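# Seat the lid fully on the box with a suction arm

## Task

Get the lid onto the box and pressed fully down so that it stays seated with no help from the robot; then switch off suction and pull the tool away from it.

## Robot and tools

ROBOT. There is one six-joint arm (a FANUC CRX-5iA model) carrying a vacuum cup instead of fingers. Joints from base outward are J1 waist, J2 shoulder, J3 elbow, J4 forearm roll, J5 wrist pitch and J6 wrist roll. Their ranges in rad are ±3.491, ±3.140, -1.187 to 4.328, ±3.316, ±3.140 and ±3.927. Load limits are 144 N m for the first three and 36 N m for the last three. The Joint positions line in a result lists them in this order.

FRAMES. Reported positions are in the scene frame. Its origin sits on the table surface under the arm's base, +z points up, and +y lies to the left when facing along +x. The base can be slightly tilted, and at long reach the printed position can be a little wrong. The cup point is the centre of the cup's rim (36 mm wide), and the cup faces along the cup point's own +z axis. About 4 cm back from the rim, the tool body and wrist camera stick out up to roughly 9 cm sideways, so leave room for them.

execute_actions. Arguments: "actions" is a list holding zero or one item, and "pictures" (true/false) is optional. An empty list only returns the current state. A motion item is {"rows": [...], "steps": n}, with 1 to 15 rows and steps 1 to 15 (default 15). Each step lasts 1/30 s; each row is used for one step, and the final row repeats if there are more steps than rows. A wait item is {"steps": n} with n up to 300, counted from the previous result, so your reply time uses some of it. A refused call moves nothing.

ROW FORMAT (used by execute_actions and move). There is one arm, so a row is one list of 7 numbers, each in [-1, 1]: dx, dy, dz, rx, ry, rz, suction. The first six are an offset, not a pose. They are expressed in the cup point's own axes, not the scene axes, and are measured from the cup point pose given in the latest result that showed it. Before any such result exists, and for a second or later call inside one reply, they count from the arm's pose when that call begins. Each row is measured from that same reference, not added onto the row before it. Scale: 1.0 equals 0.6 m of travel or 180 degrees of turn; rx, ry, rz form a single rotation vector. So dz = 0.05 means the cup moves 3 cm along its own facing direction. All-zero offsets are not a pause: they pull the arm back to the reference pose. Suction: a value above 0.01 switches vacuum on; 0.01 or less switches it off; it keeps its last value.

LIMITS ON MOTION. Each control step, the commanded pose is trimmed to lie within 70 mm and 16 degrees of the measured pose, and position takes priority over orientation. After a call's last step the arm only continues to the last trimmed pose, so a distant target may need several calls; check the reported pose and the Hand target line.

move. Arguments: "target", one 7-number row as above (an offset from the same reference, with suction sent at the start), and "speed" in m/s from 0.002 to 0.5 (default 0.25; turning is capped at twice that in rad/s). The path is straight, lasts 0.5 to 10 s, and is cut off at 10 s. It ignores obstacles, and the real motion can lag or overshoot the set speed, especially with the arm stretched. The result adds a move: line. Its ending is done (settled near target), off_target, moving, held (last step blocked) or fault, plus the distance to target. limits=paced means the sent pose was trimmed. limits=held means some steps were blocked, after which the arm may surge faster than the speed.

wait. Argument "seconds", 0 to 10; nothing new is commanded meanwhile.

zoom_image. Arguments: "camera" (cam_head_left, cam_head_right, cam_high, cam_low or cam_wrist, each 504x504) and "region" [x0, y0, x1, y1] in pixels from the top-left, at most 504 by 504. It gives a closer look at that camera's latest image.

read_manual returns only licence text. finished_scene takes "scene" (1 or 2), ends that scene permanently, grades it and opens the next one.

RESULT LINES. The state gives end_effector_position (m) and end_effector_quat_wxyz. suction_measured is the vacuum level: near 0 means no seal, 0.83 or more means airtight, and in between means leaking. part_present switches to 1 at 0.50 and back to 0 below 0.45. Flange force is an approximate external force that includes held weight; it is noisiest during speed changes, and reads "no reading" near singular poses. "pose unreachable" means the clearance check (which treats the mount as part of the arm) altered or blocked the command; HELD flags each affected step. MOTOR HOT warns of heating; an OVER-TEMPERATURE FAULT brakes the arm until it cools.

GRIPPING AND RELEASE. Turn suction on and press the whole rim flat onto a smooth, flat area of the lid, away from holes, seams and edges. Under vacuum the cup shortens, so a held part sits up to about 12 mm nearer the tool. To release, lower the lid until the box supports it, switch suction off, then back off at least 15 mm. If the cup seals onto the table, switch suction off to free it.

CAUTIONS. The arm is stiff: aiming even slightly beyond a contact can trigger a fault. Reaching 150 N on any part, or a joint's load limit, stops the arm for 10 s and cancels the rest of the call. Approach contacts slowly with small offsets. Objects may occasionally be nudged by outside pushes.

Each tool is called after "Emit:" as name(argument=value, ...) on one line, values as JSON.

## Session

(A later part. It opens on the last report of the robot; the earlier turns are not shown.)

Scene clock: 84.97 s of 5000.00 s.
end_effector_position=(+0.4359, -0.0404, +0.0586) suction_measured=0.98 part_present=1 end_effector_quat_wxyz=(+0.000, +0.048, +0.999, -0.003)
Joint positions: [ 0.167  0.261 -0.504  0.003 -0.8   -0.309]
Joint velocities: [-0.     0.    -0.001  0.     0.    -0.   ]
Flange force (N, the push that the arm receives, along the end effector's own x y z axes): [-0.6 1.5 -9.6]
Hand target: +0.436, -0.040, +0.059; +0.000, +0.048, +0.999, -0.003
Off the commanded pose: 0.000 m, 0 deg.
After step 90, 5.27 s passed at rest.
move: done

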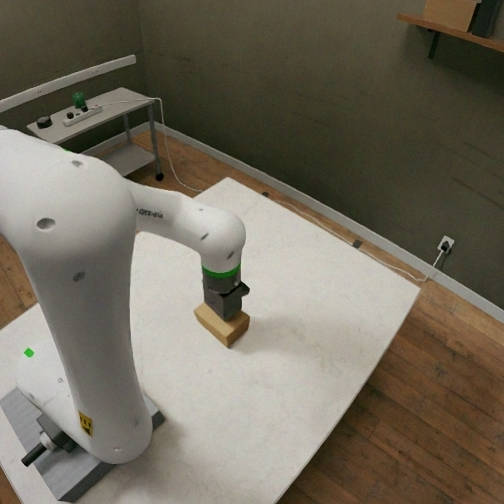

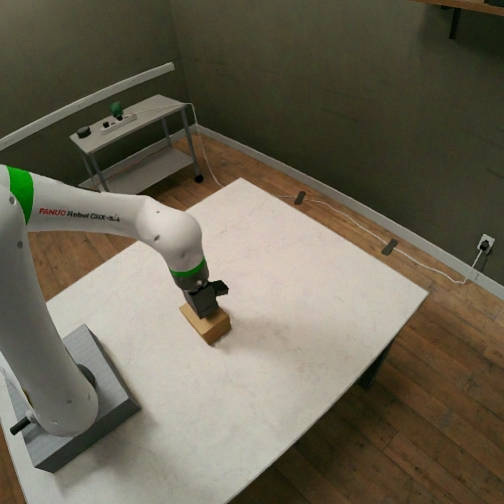

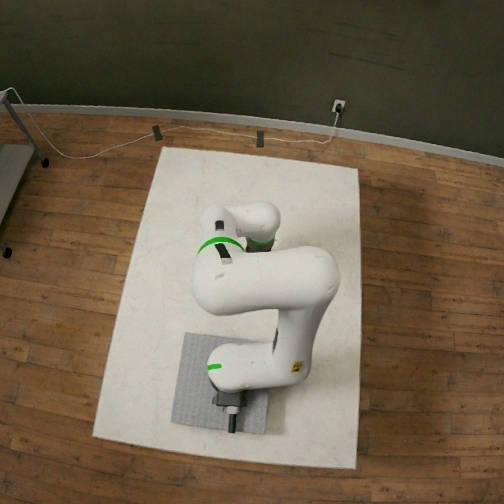

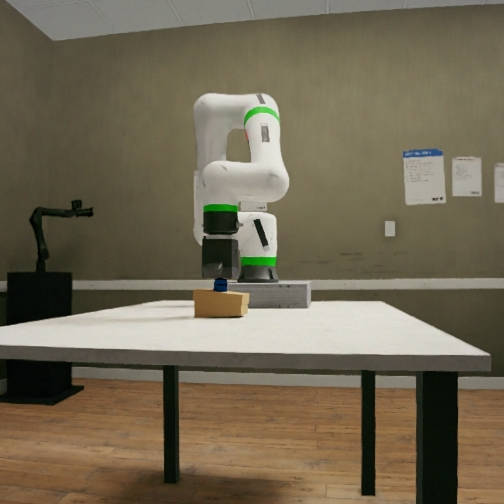

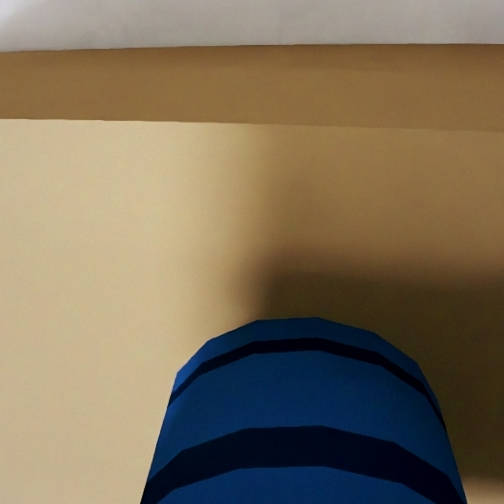

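Emit:
move(target=[0,0,-0.018,0,0,0,1], speed=0.015)

Emit:
move(target=[0,-0.007,0,0,0,0,1], speed=0.015)

Emit:
zoom_image(camera="cam_low", region=[180,270,260,325])

Emit:
move(target=[0,0,0.011,0,0,0,1], speed=0.007)

Emit:
zoom_image(camera="cam_low", region=[180,270,260,325])

Scene clock: 95.63 s of 5000.00 s.
end_effector_position=(+0.4359, -0.0404, +0.0694) suction_measured=0.98 part_present=1 end_effector_quat_wxyz=(+0.000, +0.048, +0.999, -0.003)
Joint positions: [ 0.167  0.24  -0.497  0.003 -0.827 -0.309]
Joint velocities: [ 0.    -0.    -0.001 -0.    -0.    -0.   ]
Flange force (N, the push that the arm receives, along the end effector's own x y z axes): [3.0 -0.8 -1.1]
Hand target: +0.436, -0.040, +0.069; +0.000, +0.048, +0.999, -0.003
Off the commanded pose: 0.000 m, 0 deg.
After step 90, 6.73 s passed at rest.
move: done

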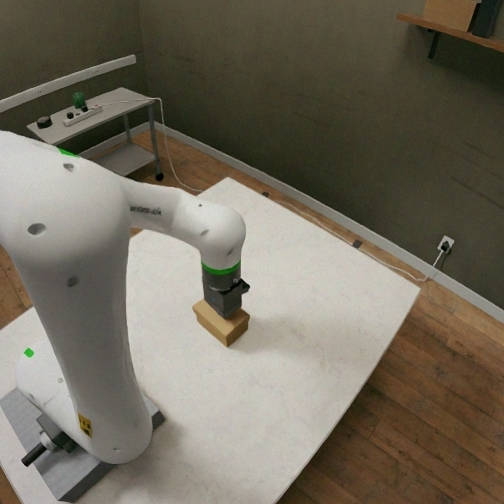

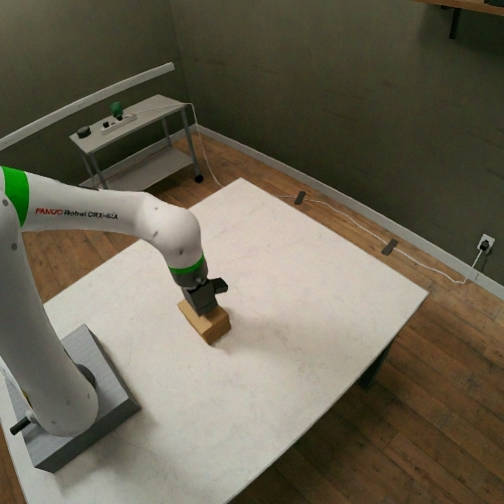

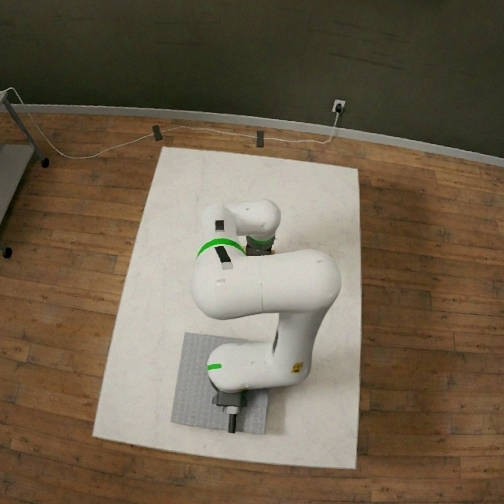

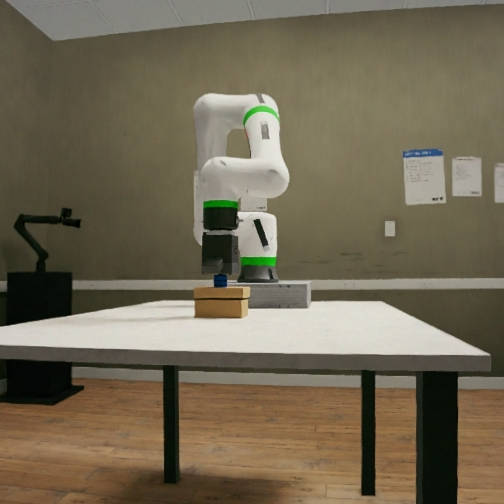

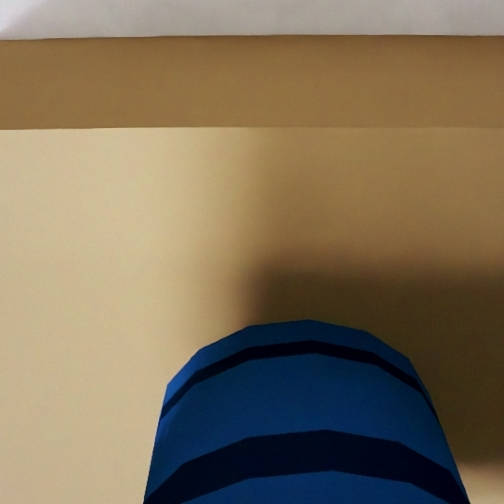

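Scene clock: 96.33 s of 5000.00 s.
end_effector_position=(+0.4355, -0.0446, +0.0694) suction_measured=0.98 part_present=1 end_effector_quat_wxyz=(+0.000, +0.048, +0.999, -0.003)
Joint positions: [ 0.157  0.24  -0.497  0.003 -0.827 -0.299]
Joint velocities: [-0.001 -0.001  0.002 -0.     0.001 -0.   ]
Flange force (N, the push that the arm receives, along the end effector's own x y z axes): [-0.5 -2.0 -2.1]
Hand target: +0.436, -0.045, +0.069; +0.000, +0.048, +0.999, -0.003
Off the commanded pose: 0.000 m, 0 deg.
move: done

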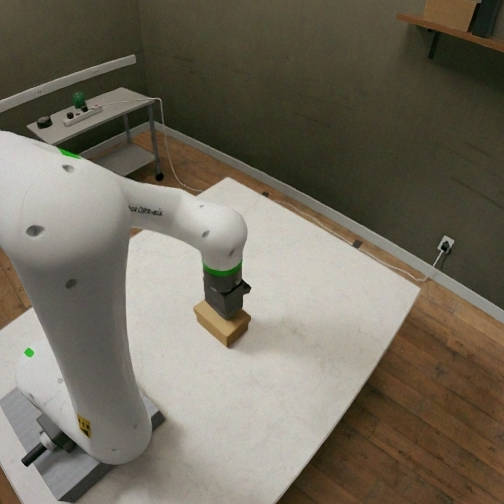

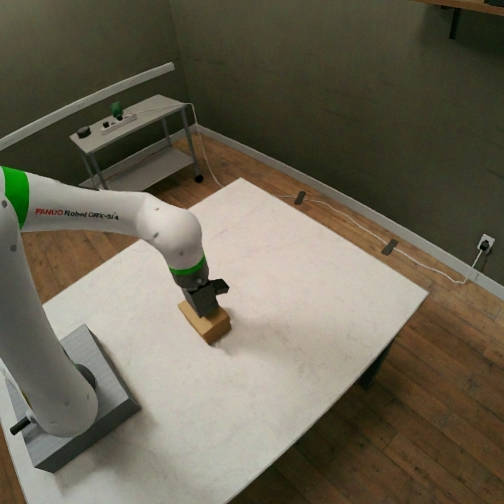

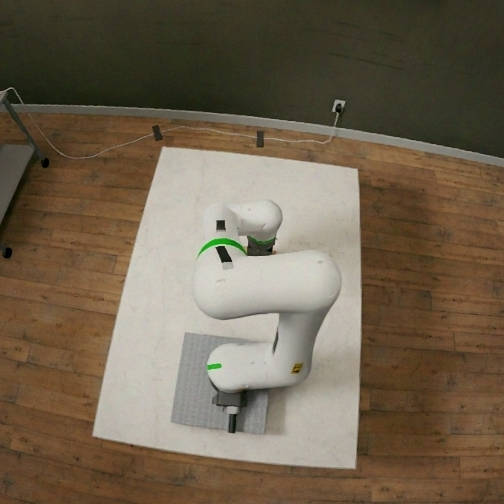

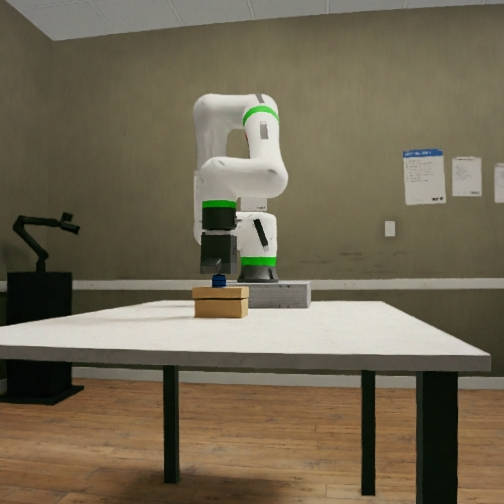

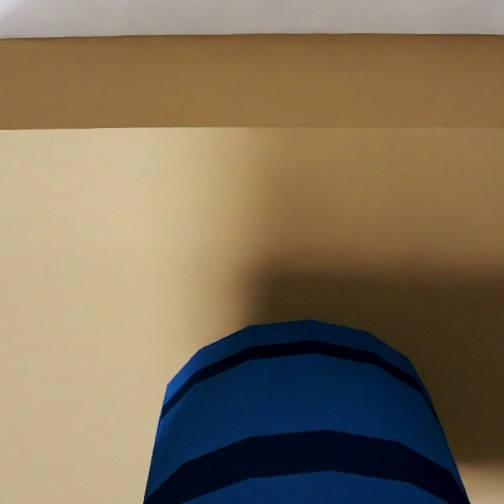

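Region (180, 270, 260, 325) of cam_low's 504x504 image, scaled by 6.300, with more detail than that image has; it fills the top 346 rows of this view, and the rest is white.

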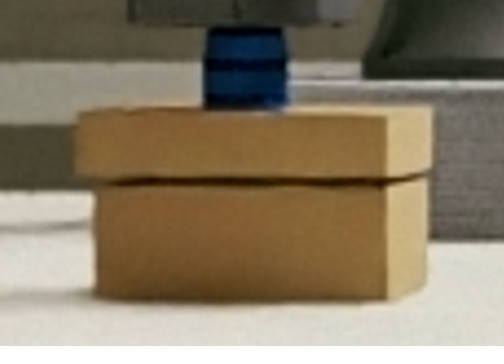

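Scene clock: 97.50 s of 5000.00 s.
end_effector_position=(+0.4355, -0.0446, +0.0628) suction_measured=0.98 part_present=1 end_effector_quat_wxyz=(+0.000, +0.048, +0.999, -0.003)
Joint positions: [ 0.157  0.253 -0.502  0.003 -0.81  -0.299]
Joint velocities: [-0.     0.    -0.001 -0.    -0.    -0.001]
Flange force (N, the push that the arm receives, along the end effector's own x y z axes): [-0.1 -1.3 -9.4]
Hand target: +0.436, -0.045, +0.063; +0.000, +0.048, +0.999, -0.003
Off the commanded pose: 0.000 m, 0 deg.
move: done

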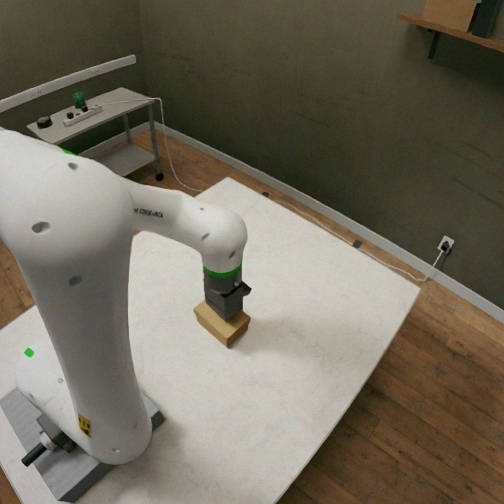

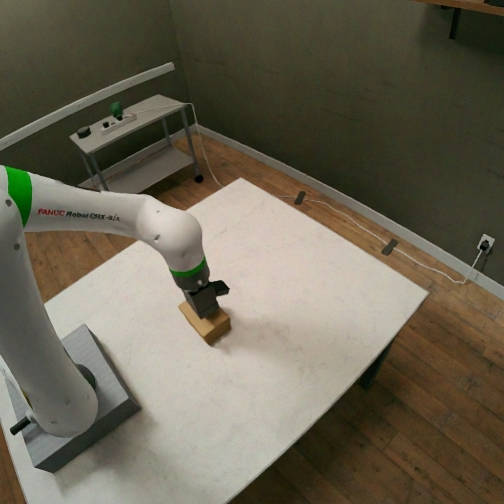

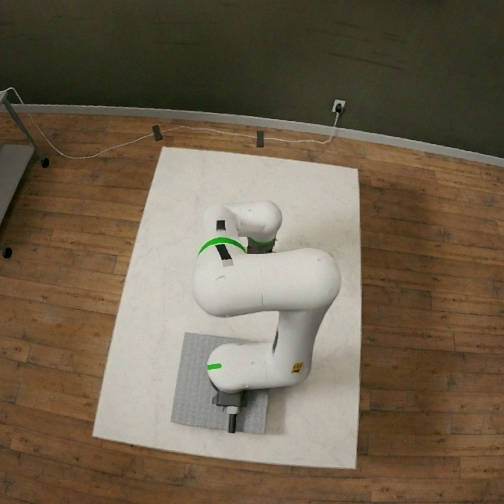

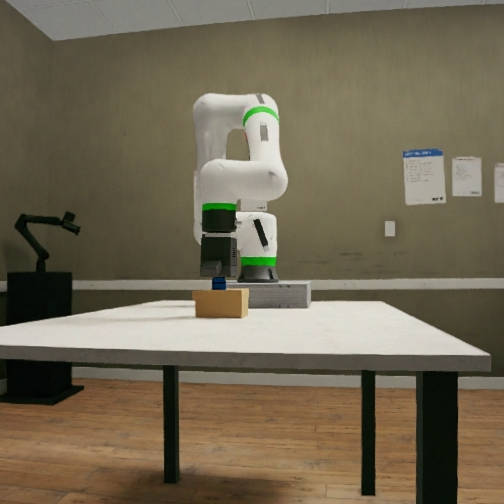

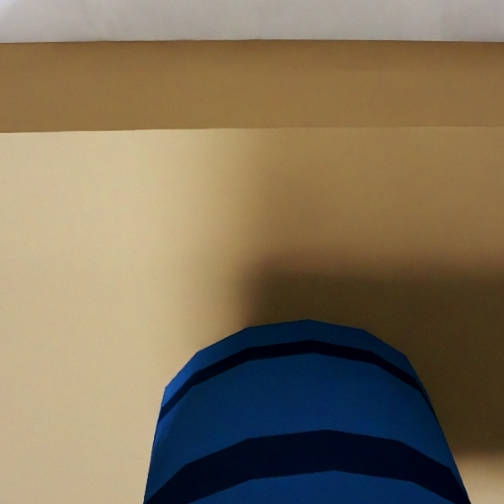

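Region (180, 270, 260, 325) of cam_low's 504x504 image, scaled by 6.300, with more detail than that image has; it fills the top 346 rows of this view, and the rest is white.

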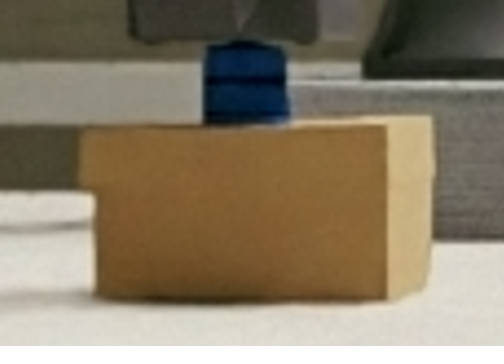

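Emit:
move(target=[0,0,-0.008,0,0,0,1], speed=0.015)

Emit:
move(target=[-0.001,0.0035,0,0,0,0,1], speed=0.015)

Emit:
move(target=[0,0,0.01,0,0,0,1], speed=0.007)

Emit:
zoom_image(camera="cam_low", region=[180,270,260,325])

Scene clock: 109.00 s of 5000.00 s.
end_effector_position=(+0.4355, -0.0446, +0.0676) suction_measured=0.98 part_present=1 end_effector_quat_wxyz=(+0.000, +0.048, +0.999, -0.003)
Joint positions: [ 0.157  0.244 -0.498  0.003 -0.823 -0.299]
Joint velocities: [-0.     0.    -0.     0.    -0.    -0.001]
Flange force (N, the push that the arm receives, along the end effector's own x y z axes): [-0.3 -2.8 -1.7]
Hand target: +0.436, -0.045, +0.068; +0.000, +0.048, +0.999, -0.003
Off the commanded pose: 0.000 m, 0 deg.
After step 90, 7.80 s passed at rest.
move: done

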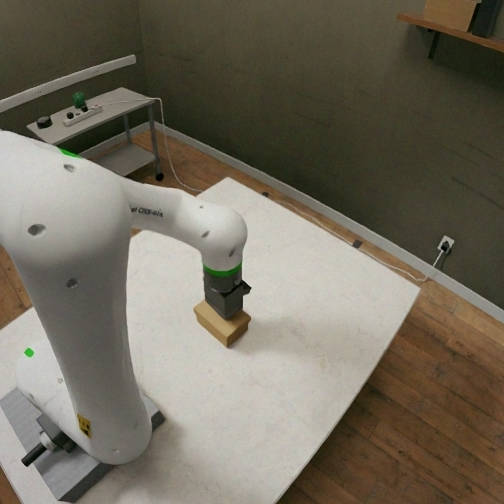

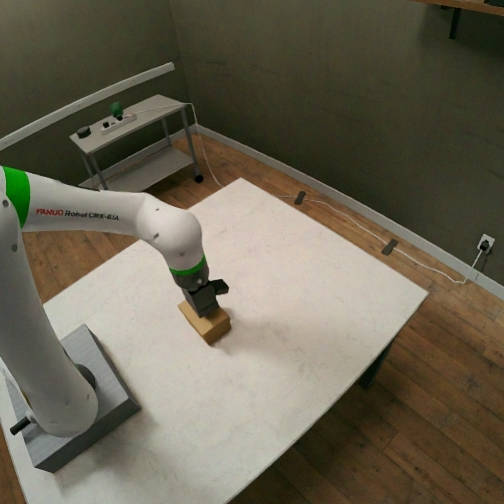

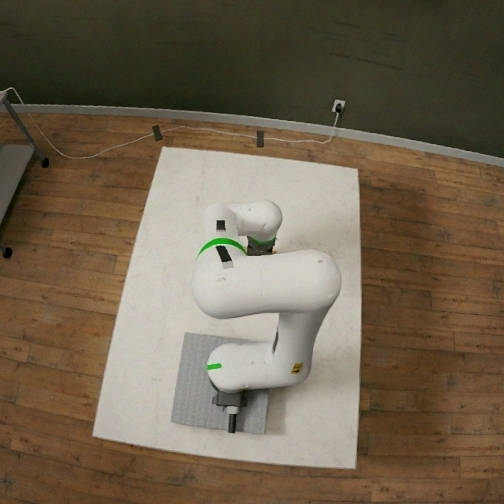

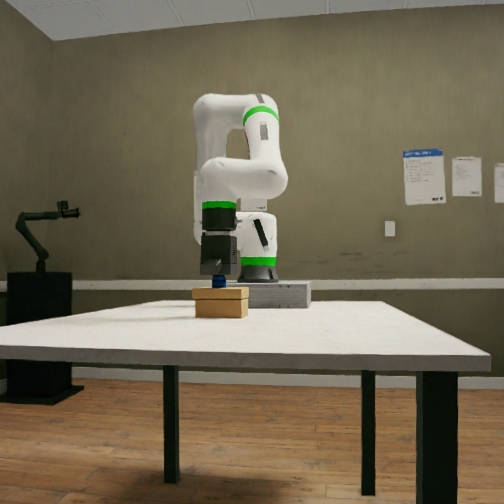

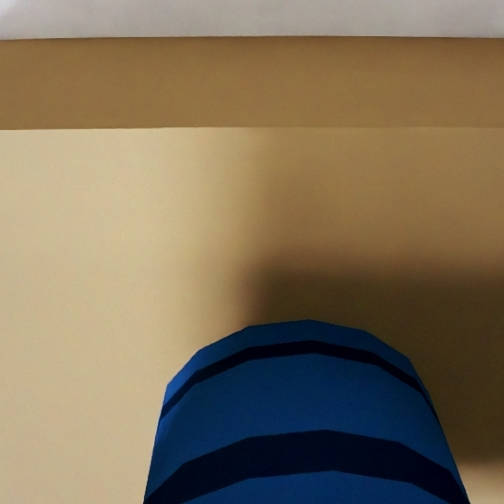

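Scene clock: 109.70 s of 5000.00 s.
end_effector_position=(+0.4363, -0.0425, +0.0676) suction_measured=0.98 part_present=1 end_effector_quat_wxyz=(+0.000, +0.048, +0.999, -0.003)
Joint positions: [ 0.162  0.245 -0.497  0.003 -0.823 -0.304]
Joint velocities: [ 0.     0.001 -0.001 -0.    -0.     0.002]
Flange force (N, the push that the arm receives, along the end effector's own x y z axes): [-3.8 -2.8 -0.4]
Hand target: +0.436, -0.043, +0.068; +0.000, +0.048, +0.999, -0.003
Off the commanded pose: 0.000 m, 0 deg.
move: done

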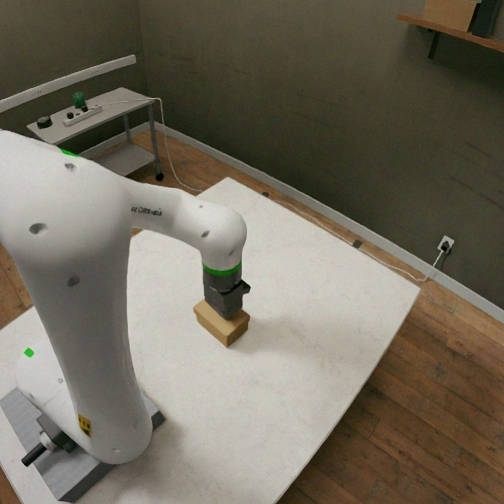

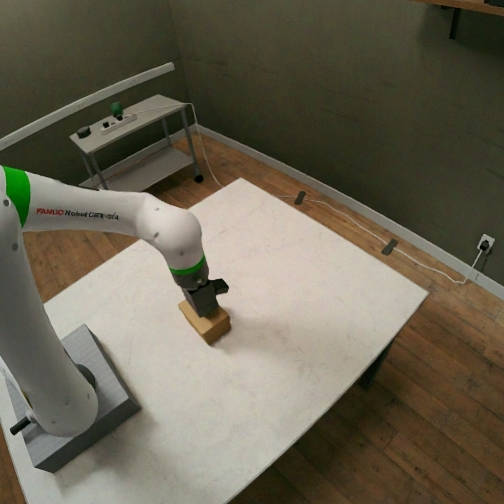

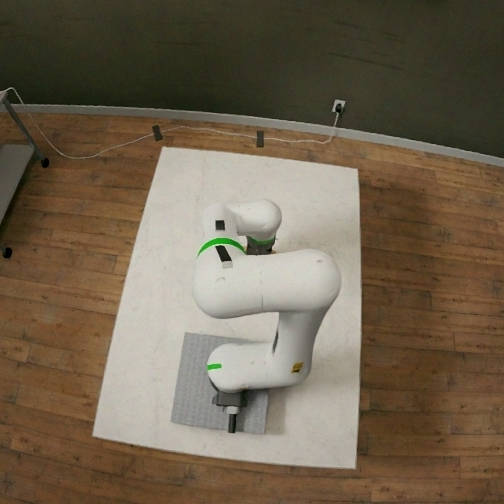

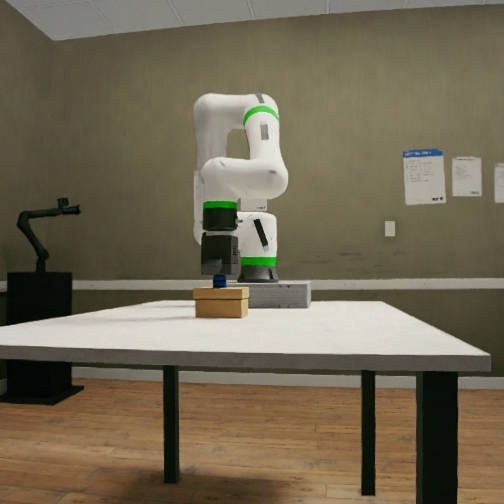

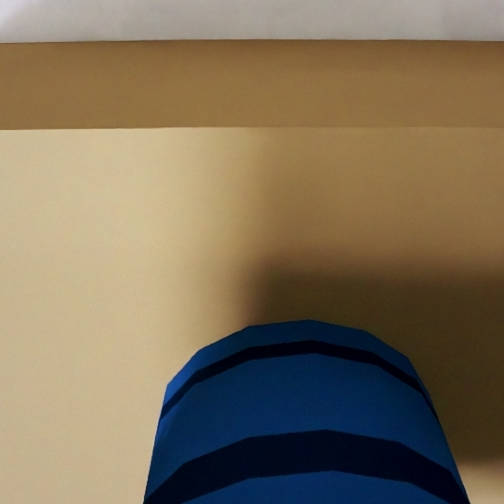

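Scene clock: 110.77 s of 5000.00 s.
end_effector_position=(+0.4363, -0.0426, +0.0616) suction_measured=0.98 part_present=1 end_effector_quat_wxyz=(+0.000, +0.048, +0.999, -0.003)
Joint positions: [ 0.162  0.256 -0.501  0.003 -0.808 -0.304]
Joint velocities: [-0.    -0.     0.    -0.    -0.    -0.001]
Flange force (N, the push that the arm receives, along the end effector's own x y z axes): [1.0 -0.5 -0.8]
Hand target: +0.436, -0.043, +0.062; +0.000, +0.048, +0.999, -0.003
Off the commanded pose: 0.000 m, 0 deg.
move: done

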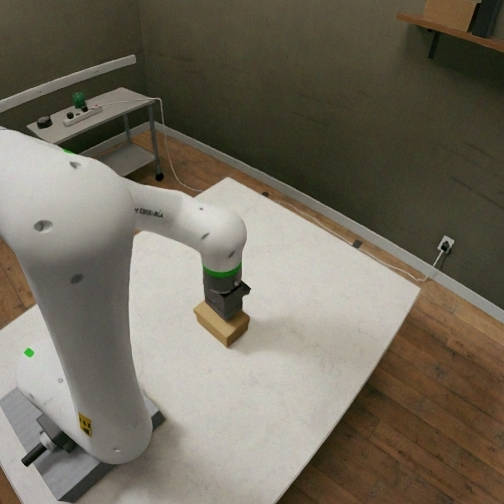

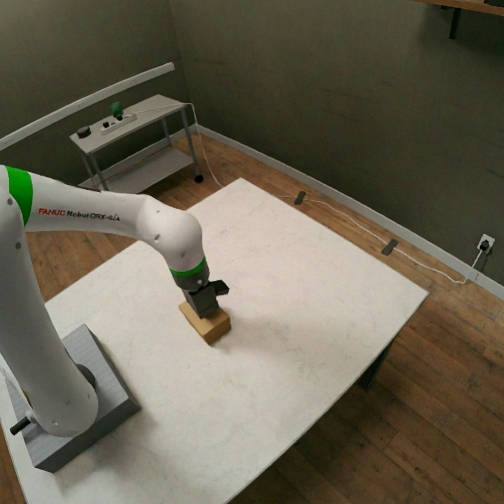

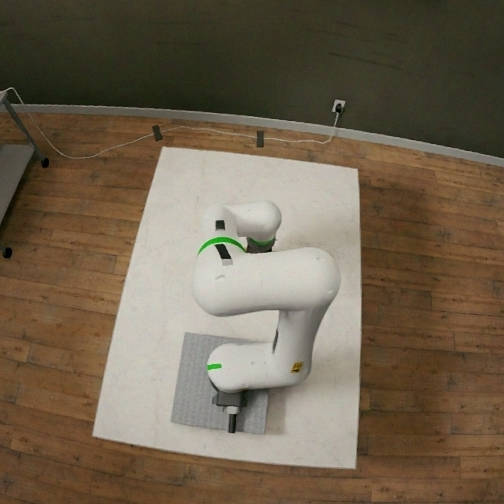

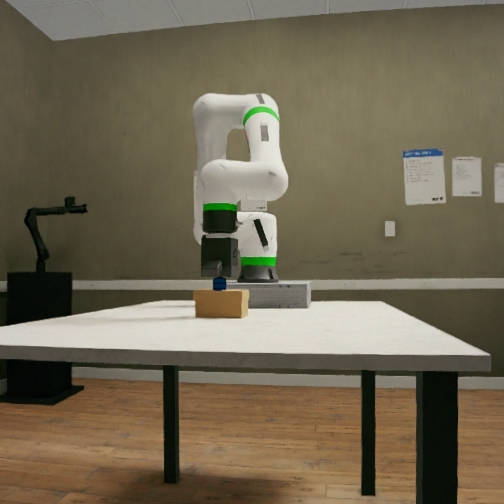

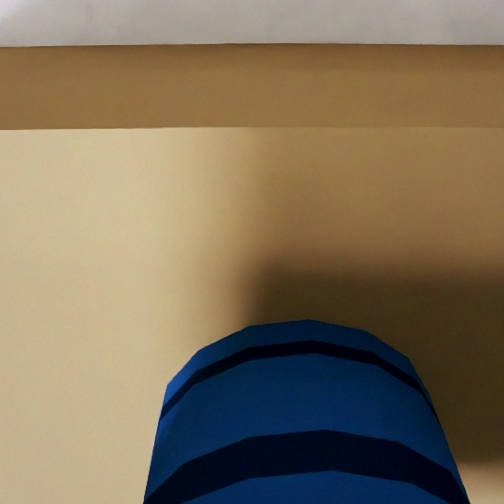

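Region (180, 270, 260, 325) of cam_low's 504x504 image, scaled by 6.300, with more detail than that image has; it fills the top 346 rows of this view, and the rest is white.

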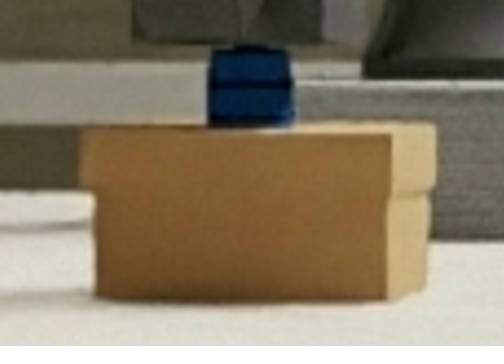

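Clear. Down.

Emit:
move(target=[0,0,0.03,0,0,0,1], speed=0.012)

Emit:
zoom_image(camera="cam_low", region=[180,270,260,325])

Scene clock: 119.40 s of 5000.00 s.
end_effector_position=(+0.4363, -0.0426, +0.0436) suction_measured=0.98 part_present=1 end_effector_quat_wxyz=(+0.000, +0.048, +0.999, -0.003)
Joint positions: [ 0.162  0.292 -0.511  0.003 -0.762 -0.304]
Joint velocities: [-0.001  0.001  0.001  0.    -0.    -0.001]
Flange force (N, the push that the arm receives, along the end effector's own x y z axes): [-0.9 -1.6 -1.6]
Hand target: +0.436, -0.043, +0.044; +0.000, +0.048, +0.999, -0.003
Off the commanded pose: 0.000 m, 0 deg.
After step 90, 3.90 s passed at rest.
move: done

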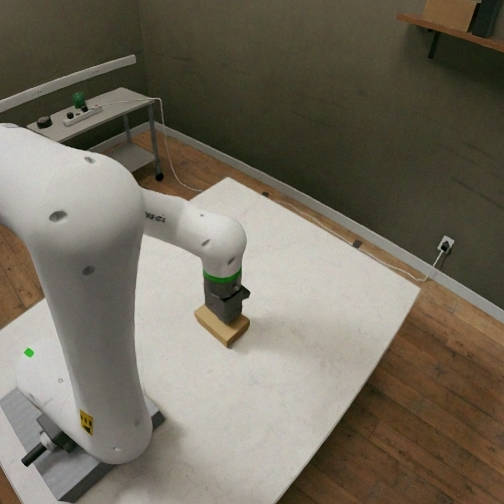

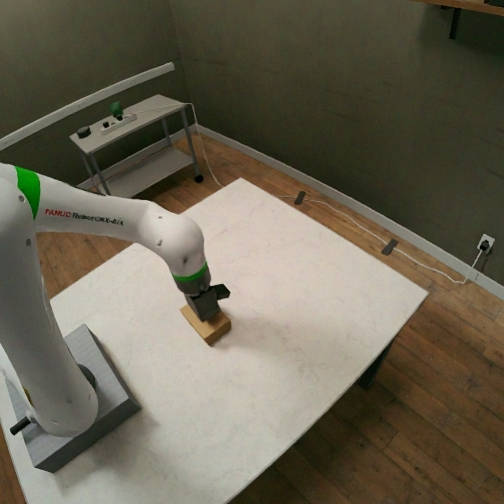

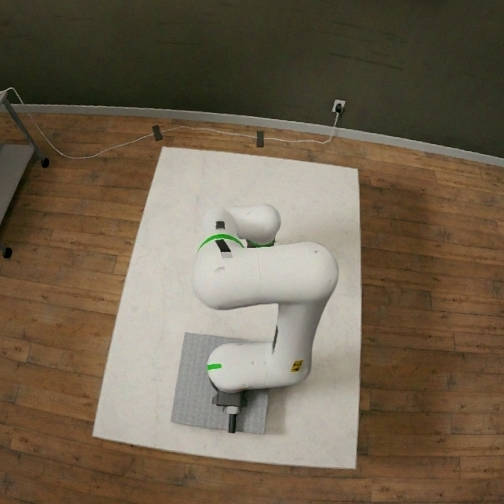

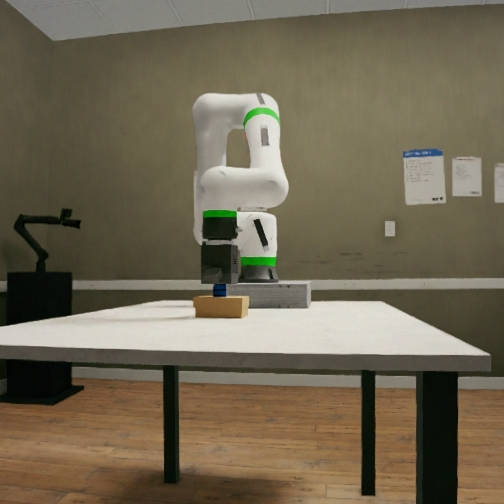

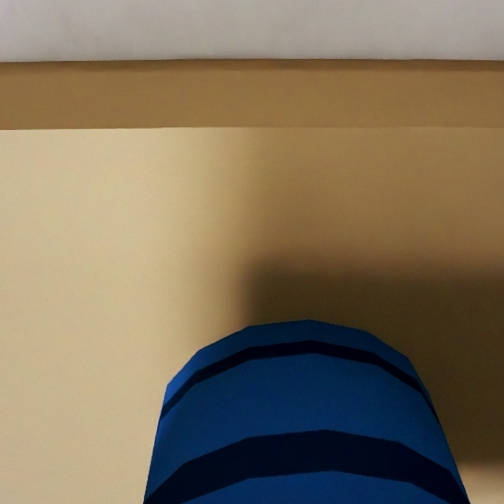

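Region (180, 270, 260, 325) of cam_low's 504x504 image, scaled by 6.300, with more detail than that image has; it fills the top 346 rows of this view, and the rest is white.

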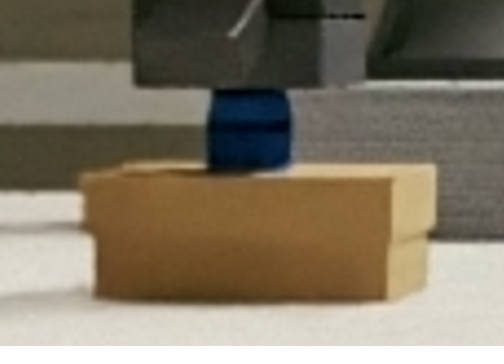

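Emit:
move(target=[0,0,0.004,0,0,0,1], speed=0.006)

Scene clock: 123.40 s of 5000.00 s.
end_effector_position=(+0.4363, -0.0426, +0.0412) suction_measured=0.98 part_present=1 end_effector_quat_wxyz=(+0.000, +0.048, +0.999, -0.003)
Joint positions: [ 0.162  0.297 -0.513  0.003 -0.756 -0.304]
Joint velocities: [-0.001  0.    -0.002  0.     0.001 -0.002]
Flange force (N, the push that the arm receives, along the end effector's own x y z axes): [-2.0 0.3 -1.2]
Hand target: +0.436, -0.043, +0.041; +0.000, +0.048, +0.999, -0.003
Off the commanded pose: 0.000 m, 0 deg.
After step 90, 0.30 s passed at rest.
move: done

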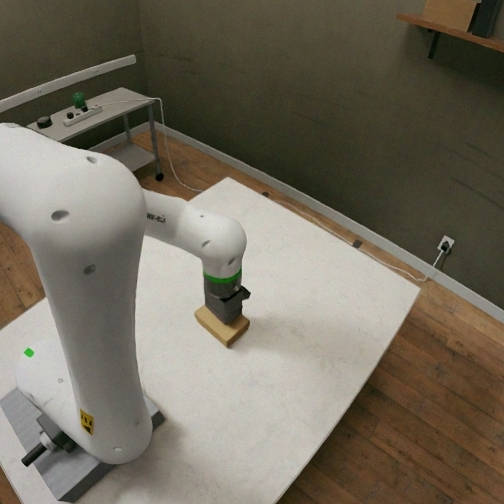

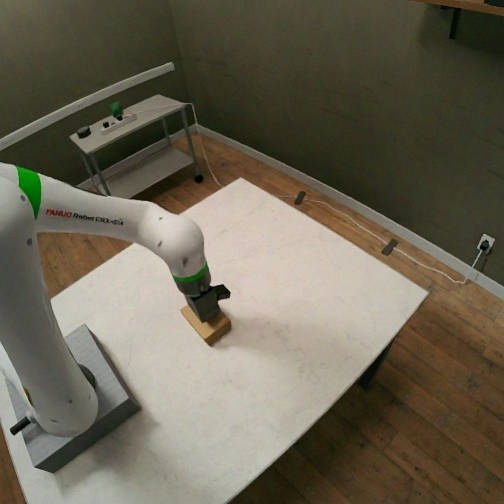

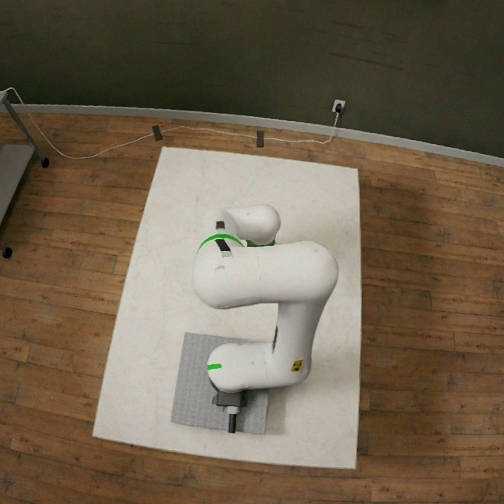

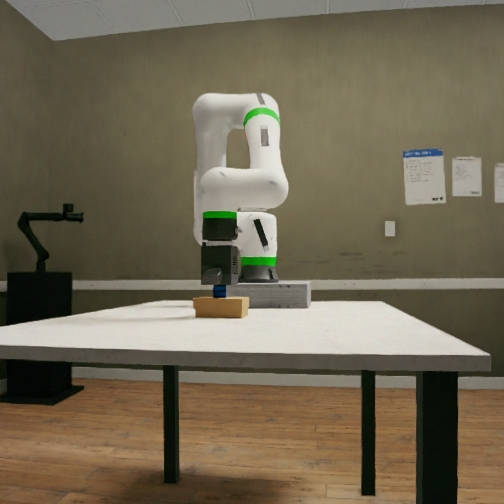

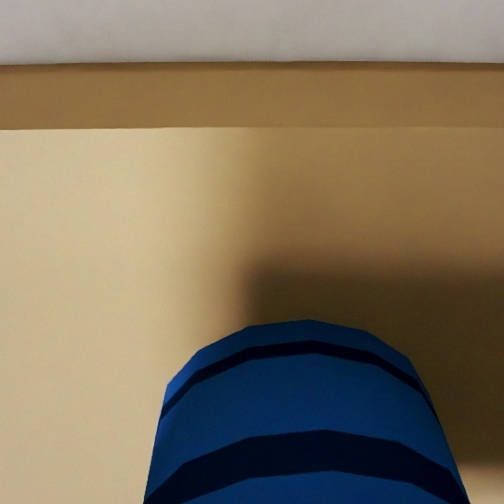

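Emit:
move(target=[0,0,0.004,0,0,0,1], speed=0.006)

Scene clock: 139.03 s of 5000.00 s.
end_effector_position=(+0.4364, -0.0427, +0.0404) suction_measured=0.98 part_present=1 end_effector_quat_wxyz=(+0.001, +0.048, +0.999, -0.004)
Joint positions: [ 0.162  0.298 -0.513  0.004 -0.753 -0.304]
Joint velocities: [ 0.    -0.     0.     0.    -0.     0.001]
Flange force (N, the push that the arm receives, along the end effector's own x y z axes): [9.7 1.6 -28.2]
Hand target: +0.436, -0.043, +0.040; +0.000, +0.048, +0.999, -0.004
Off the commanded pose: 0.002 m, 0 deg.
FORCE FAULT: contact force on the arm reached its limit, and the arm stopped for 10 seconds. The contact can be on any part of the arm, not only on its tool. The arm's remaining commands of this call were not run. The arm holds still and accepts commands again. Move the arm away from the contact; if what it grips holds it there, let go first. Pushing or pulling that hard again can fault the arm again.
After step 90, 2.00 s passed at rest.
move: fault

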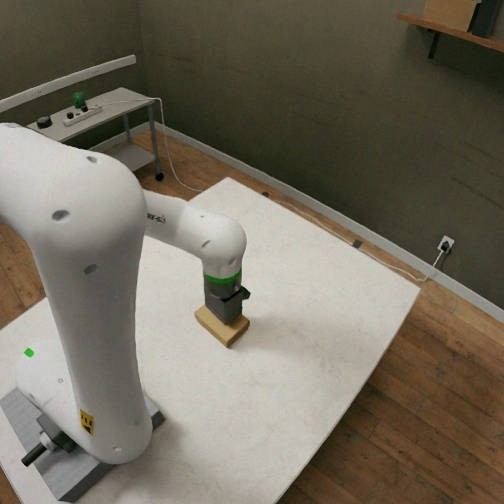

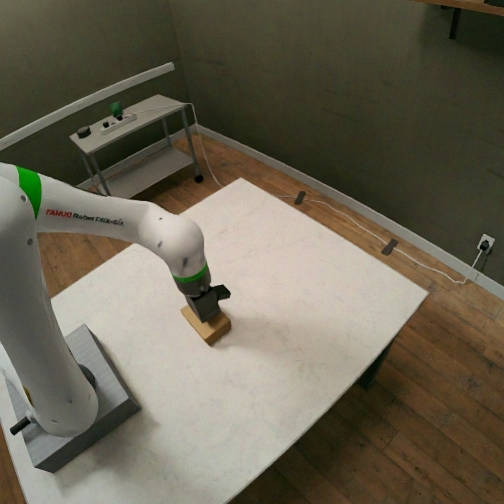

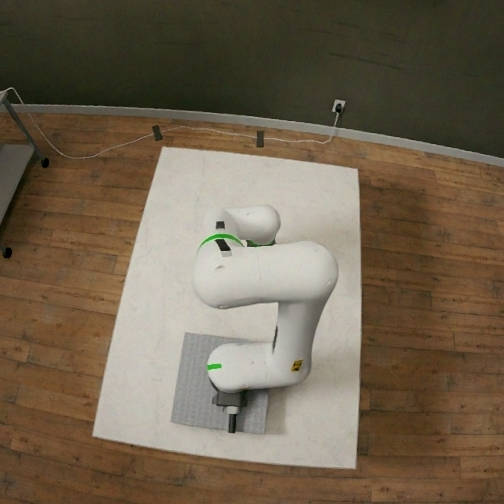

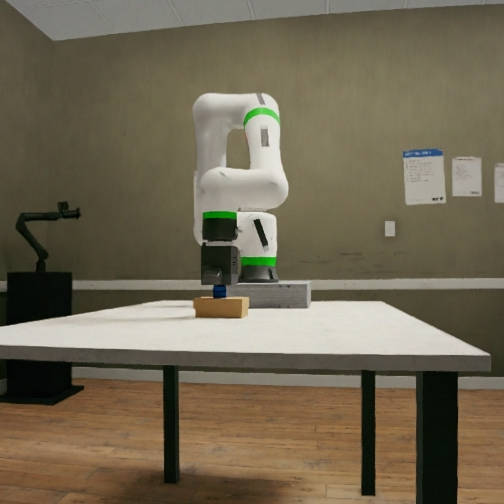

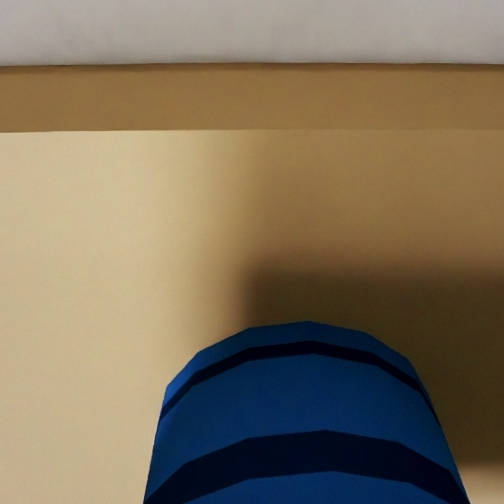

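Emit:
execute_actions(actions=[{"rows":[[0,0,-0.002,0,0,0,0]],"steps":15}], pictures=false)

Emit:
move(target=[0,0,-0.25,0,0,0,0], speed=0.15)

Emit:
zoom_image(camera="cam_low", region=[180,270,260,325])

Scene clock: 148.17 s of 5000.00 s.
end_effector_position=(+0.4364, -0.0427, +0.0416) suction_measured=0.01 part_present=0 end_effector_quat_wxyz=(+0.001, +0.048, +0.999, -0.004)
Joint positions: [ 0.162  0.296 -0.513  0.004 -0.756 -0.304]
Joint velocities: [ 0.    -0.001  0.    -0.     0.    -0.001]
Flange force (N, the push that the arm receives, along the end effector's own x y z axes): [3.0 -2.1 -12.5]
Hand target: +0.436, -0.043, +0.042; +0.001, +0.048, +0.999, -0.004
Off the commanded pose: 0.000 m, 0 deg.
Steps of this call (steps 1 to 90: nothing new was sent; then 5.63 s passed at rest; steps 91 to 105: all 15 steps of this action). Readings (end_effector_position | what the end effector reports):
91: (+0.4364, -0.0428, +0.0404) | suction_measured=0.76 part_present=1
92: (+0.4363, -0.0428, +0.0408) | suction_measured=0.08 part_present=0
94: (+0.4364, -0.0428, +0.0414) | suction_measured=0.01 part_present=0
98: (+0.4364, -0.0428, +0.0416) | suction_measured=0.01 part_present=0
105: the state above

Scene clock: 149.77 s of 5000.00 s.
end_effector_position=(+0.4363, -0.0422, +0.1919) suction_measured=0.01 part_present=0 end_effector_quat_wxyz=(+0.001, +0.048, +0.999, -0.004)
Joint positions: [ 0.162  0.059 -0.368  0.004 -1.138 -0.304]
Joint velocities: [-0.     0.     0.001  0.    -0.     0.002]
Flange force (N, the push that the arm receives, along the end effector's own x y z axes): [3.7 -0.9 -1.6]
Hand target: +0.436, -0.042, +0.192; +0.001, +0.048, +0.999, -0.004
Off the commanded pose: 0.001 m, 0 deg.
move: done

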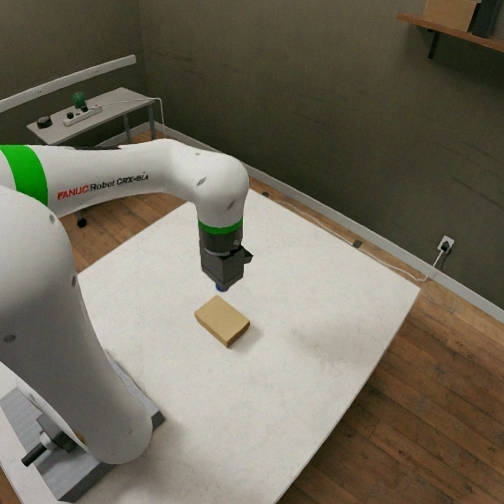

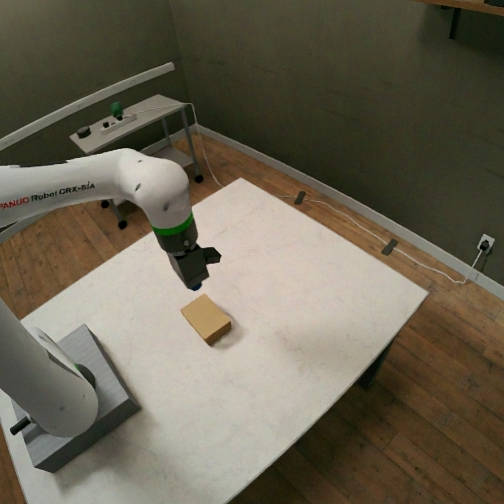

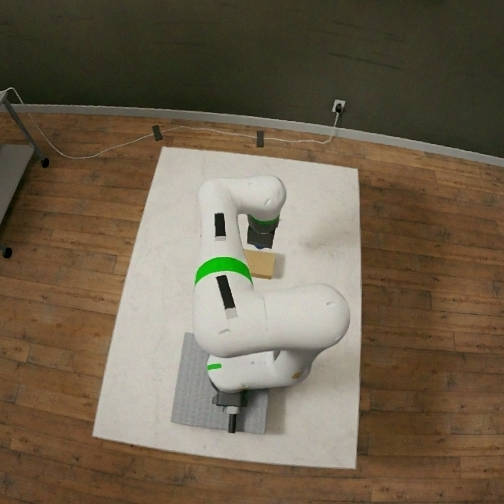

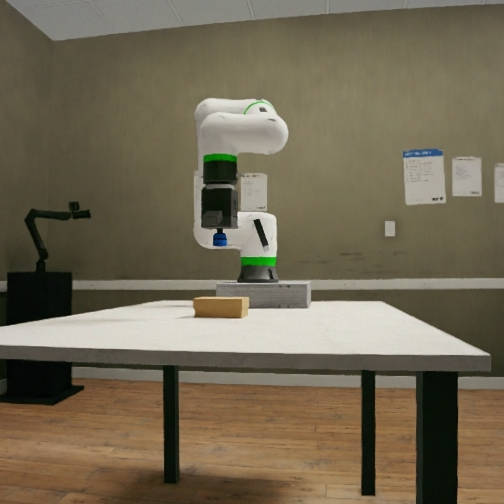

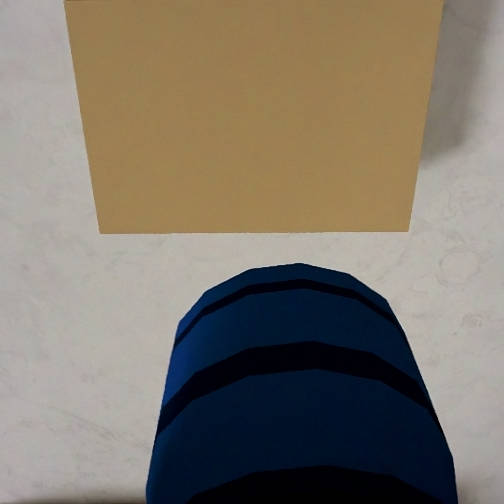

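Region (180, 270, 260, 325) of cam_low's 504x504 image, scaled by 6.300, with more detail than that image has; it fills the top 346 rows of this view, and the rest is white.

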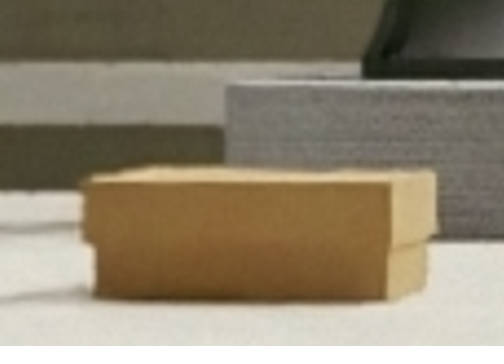

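Emit:
finished_scene(scene=2)

The scene is finished: the task was done.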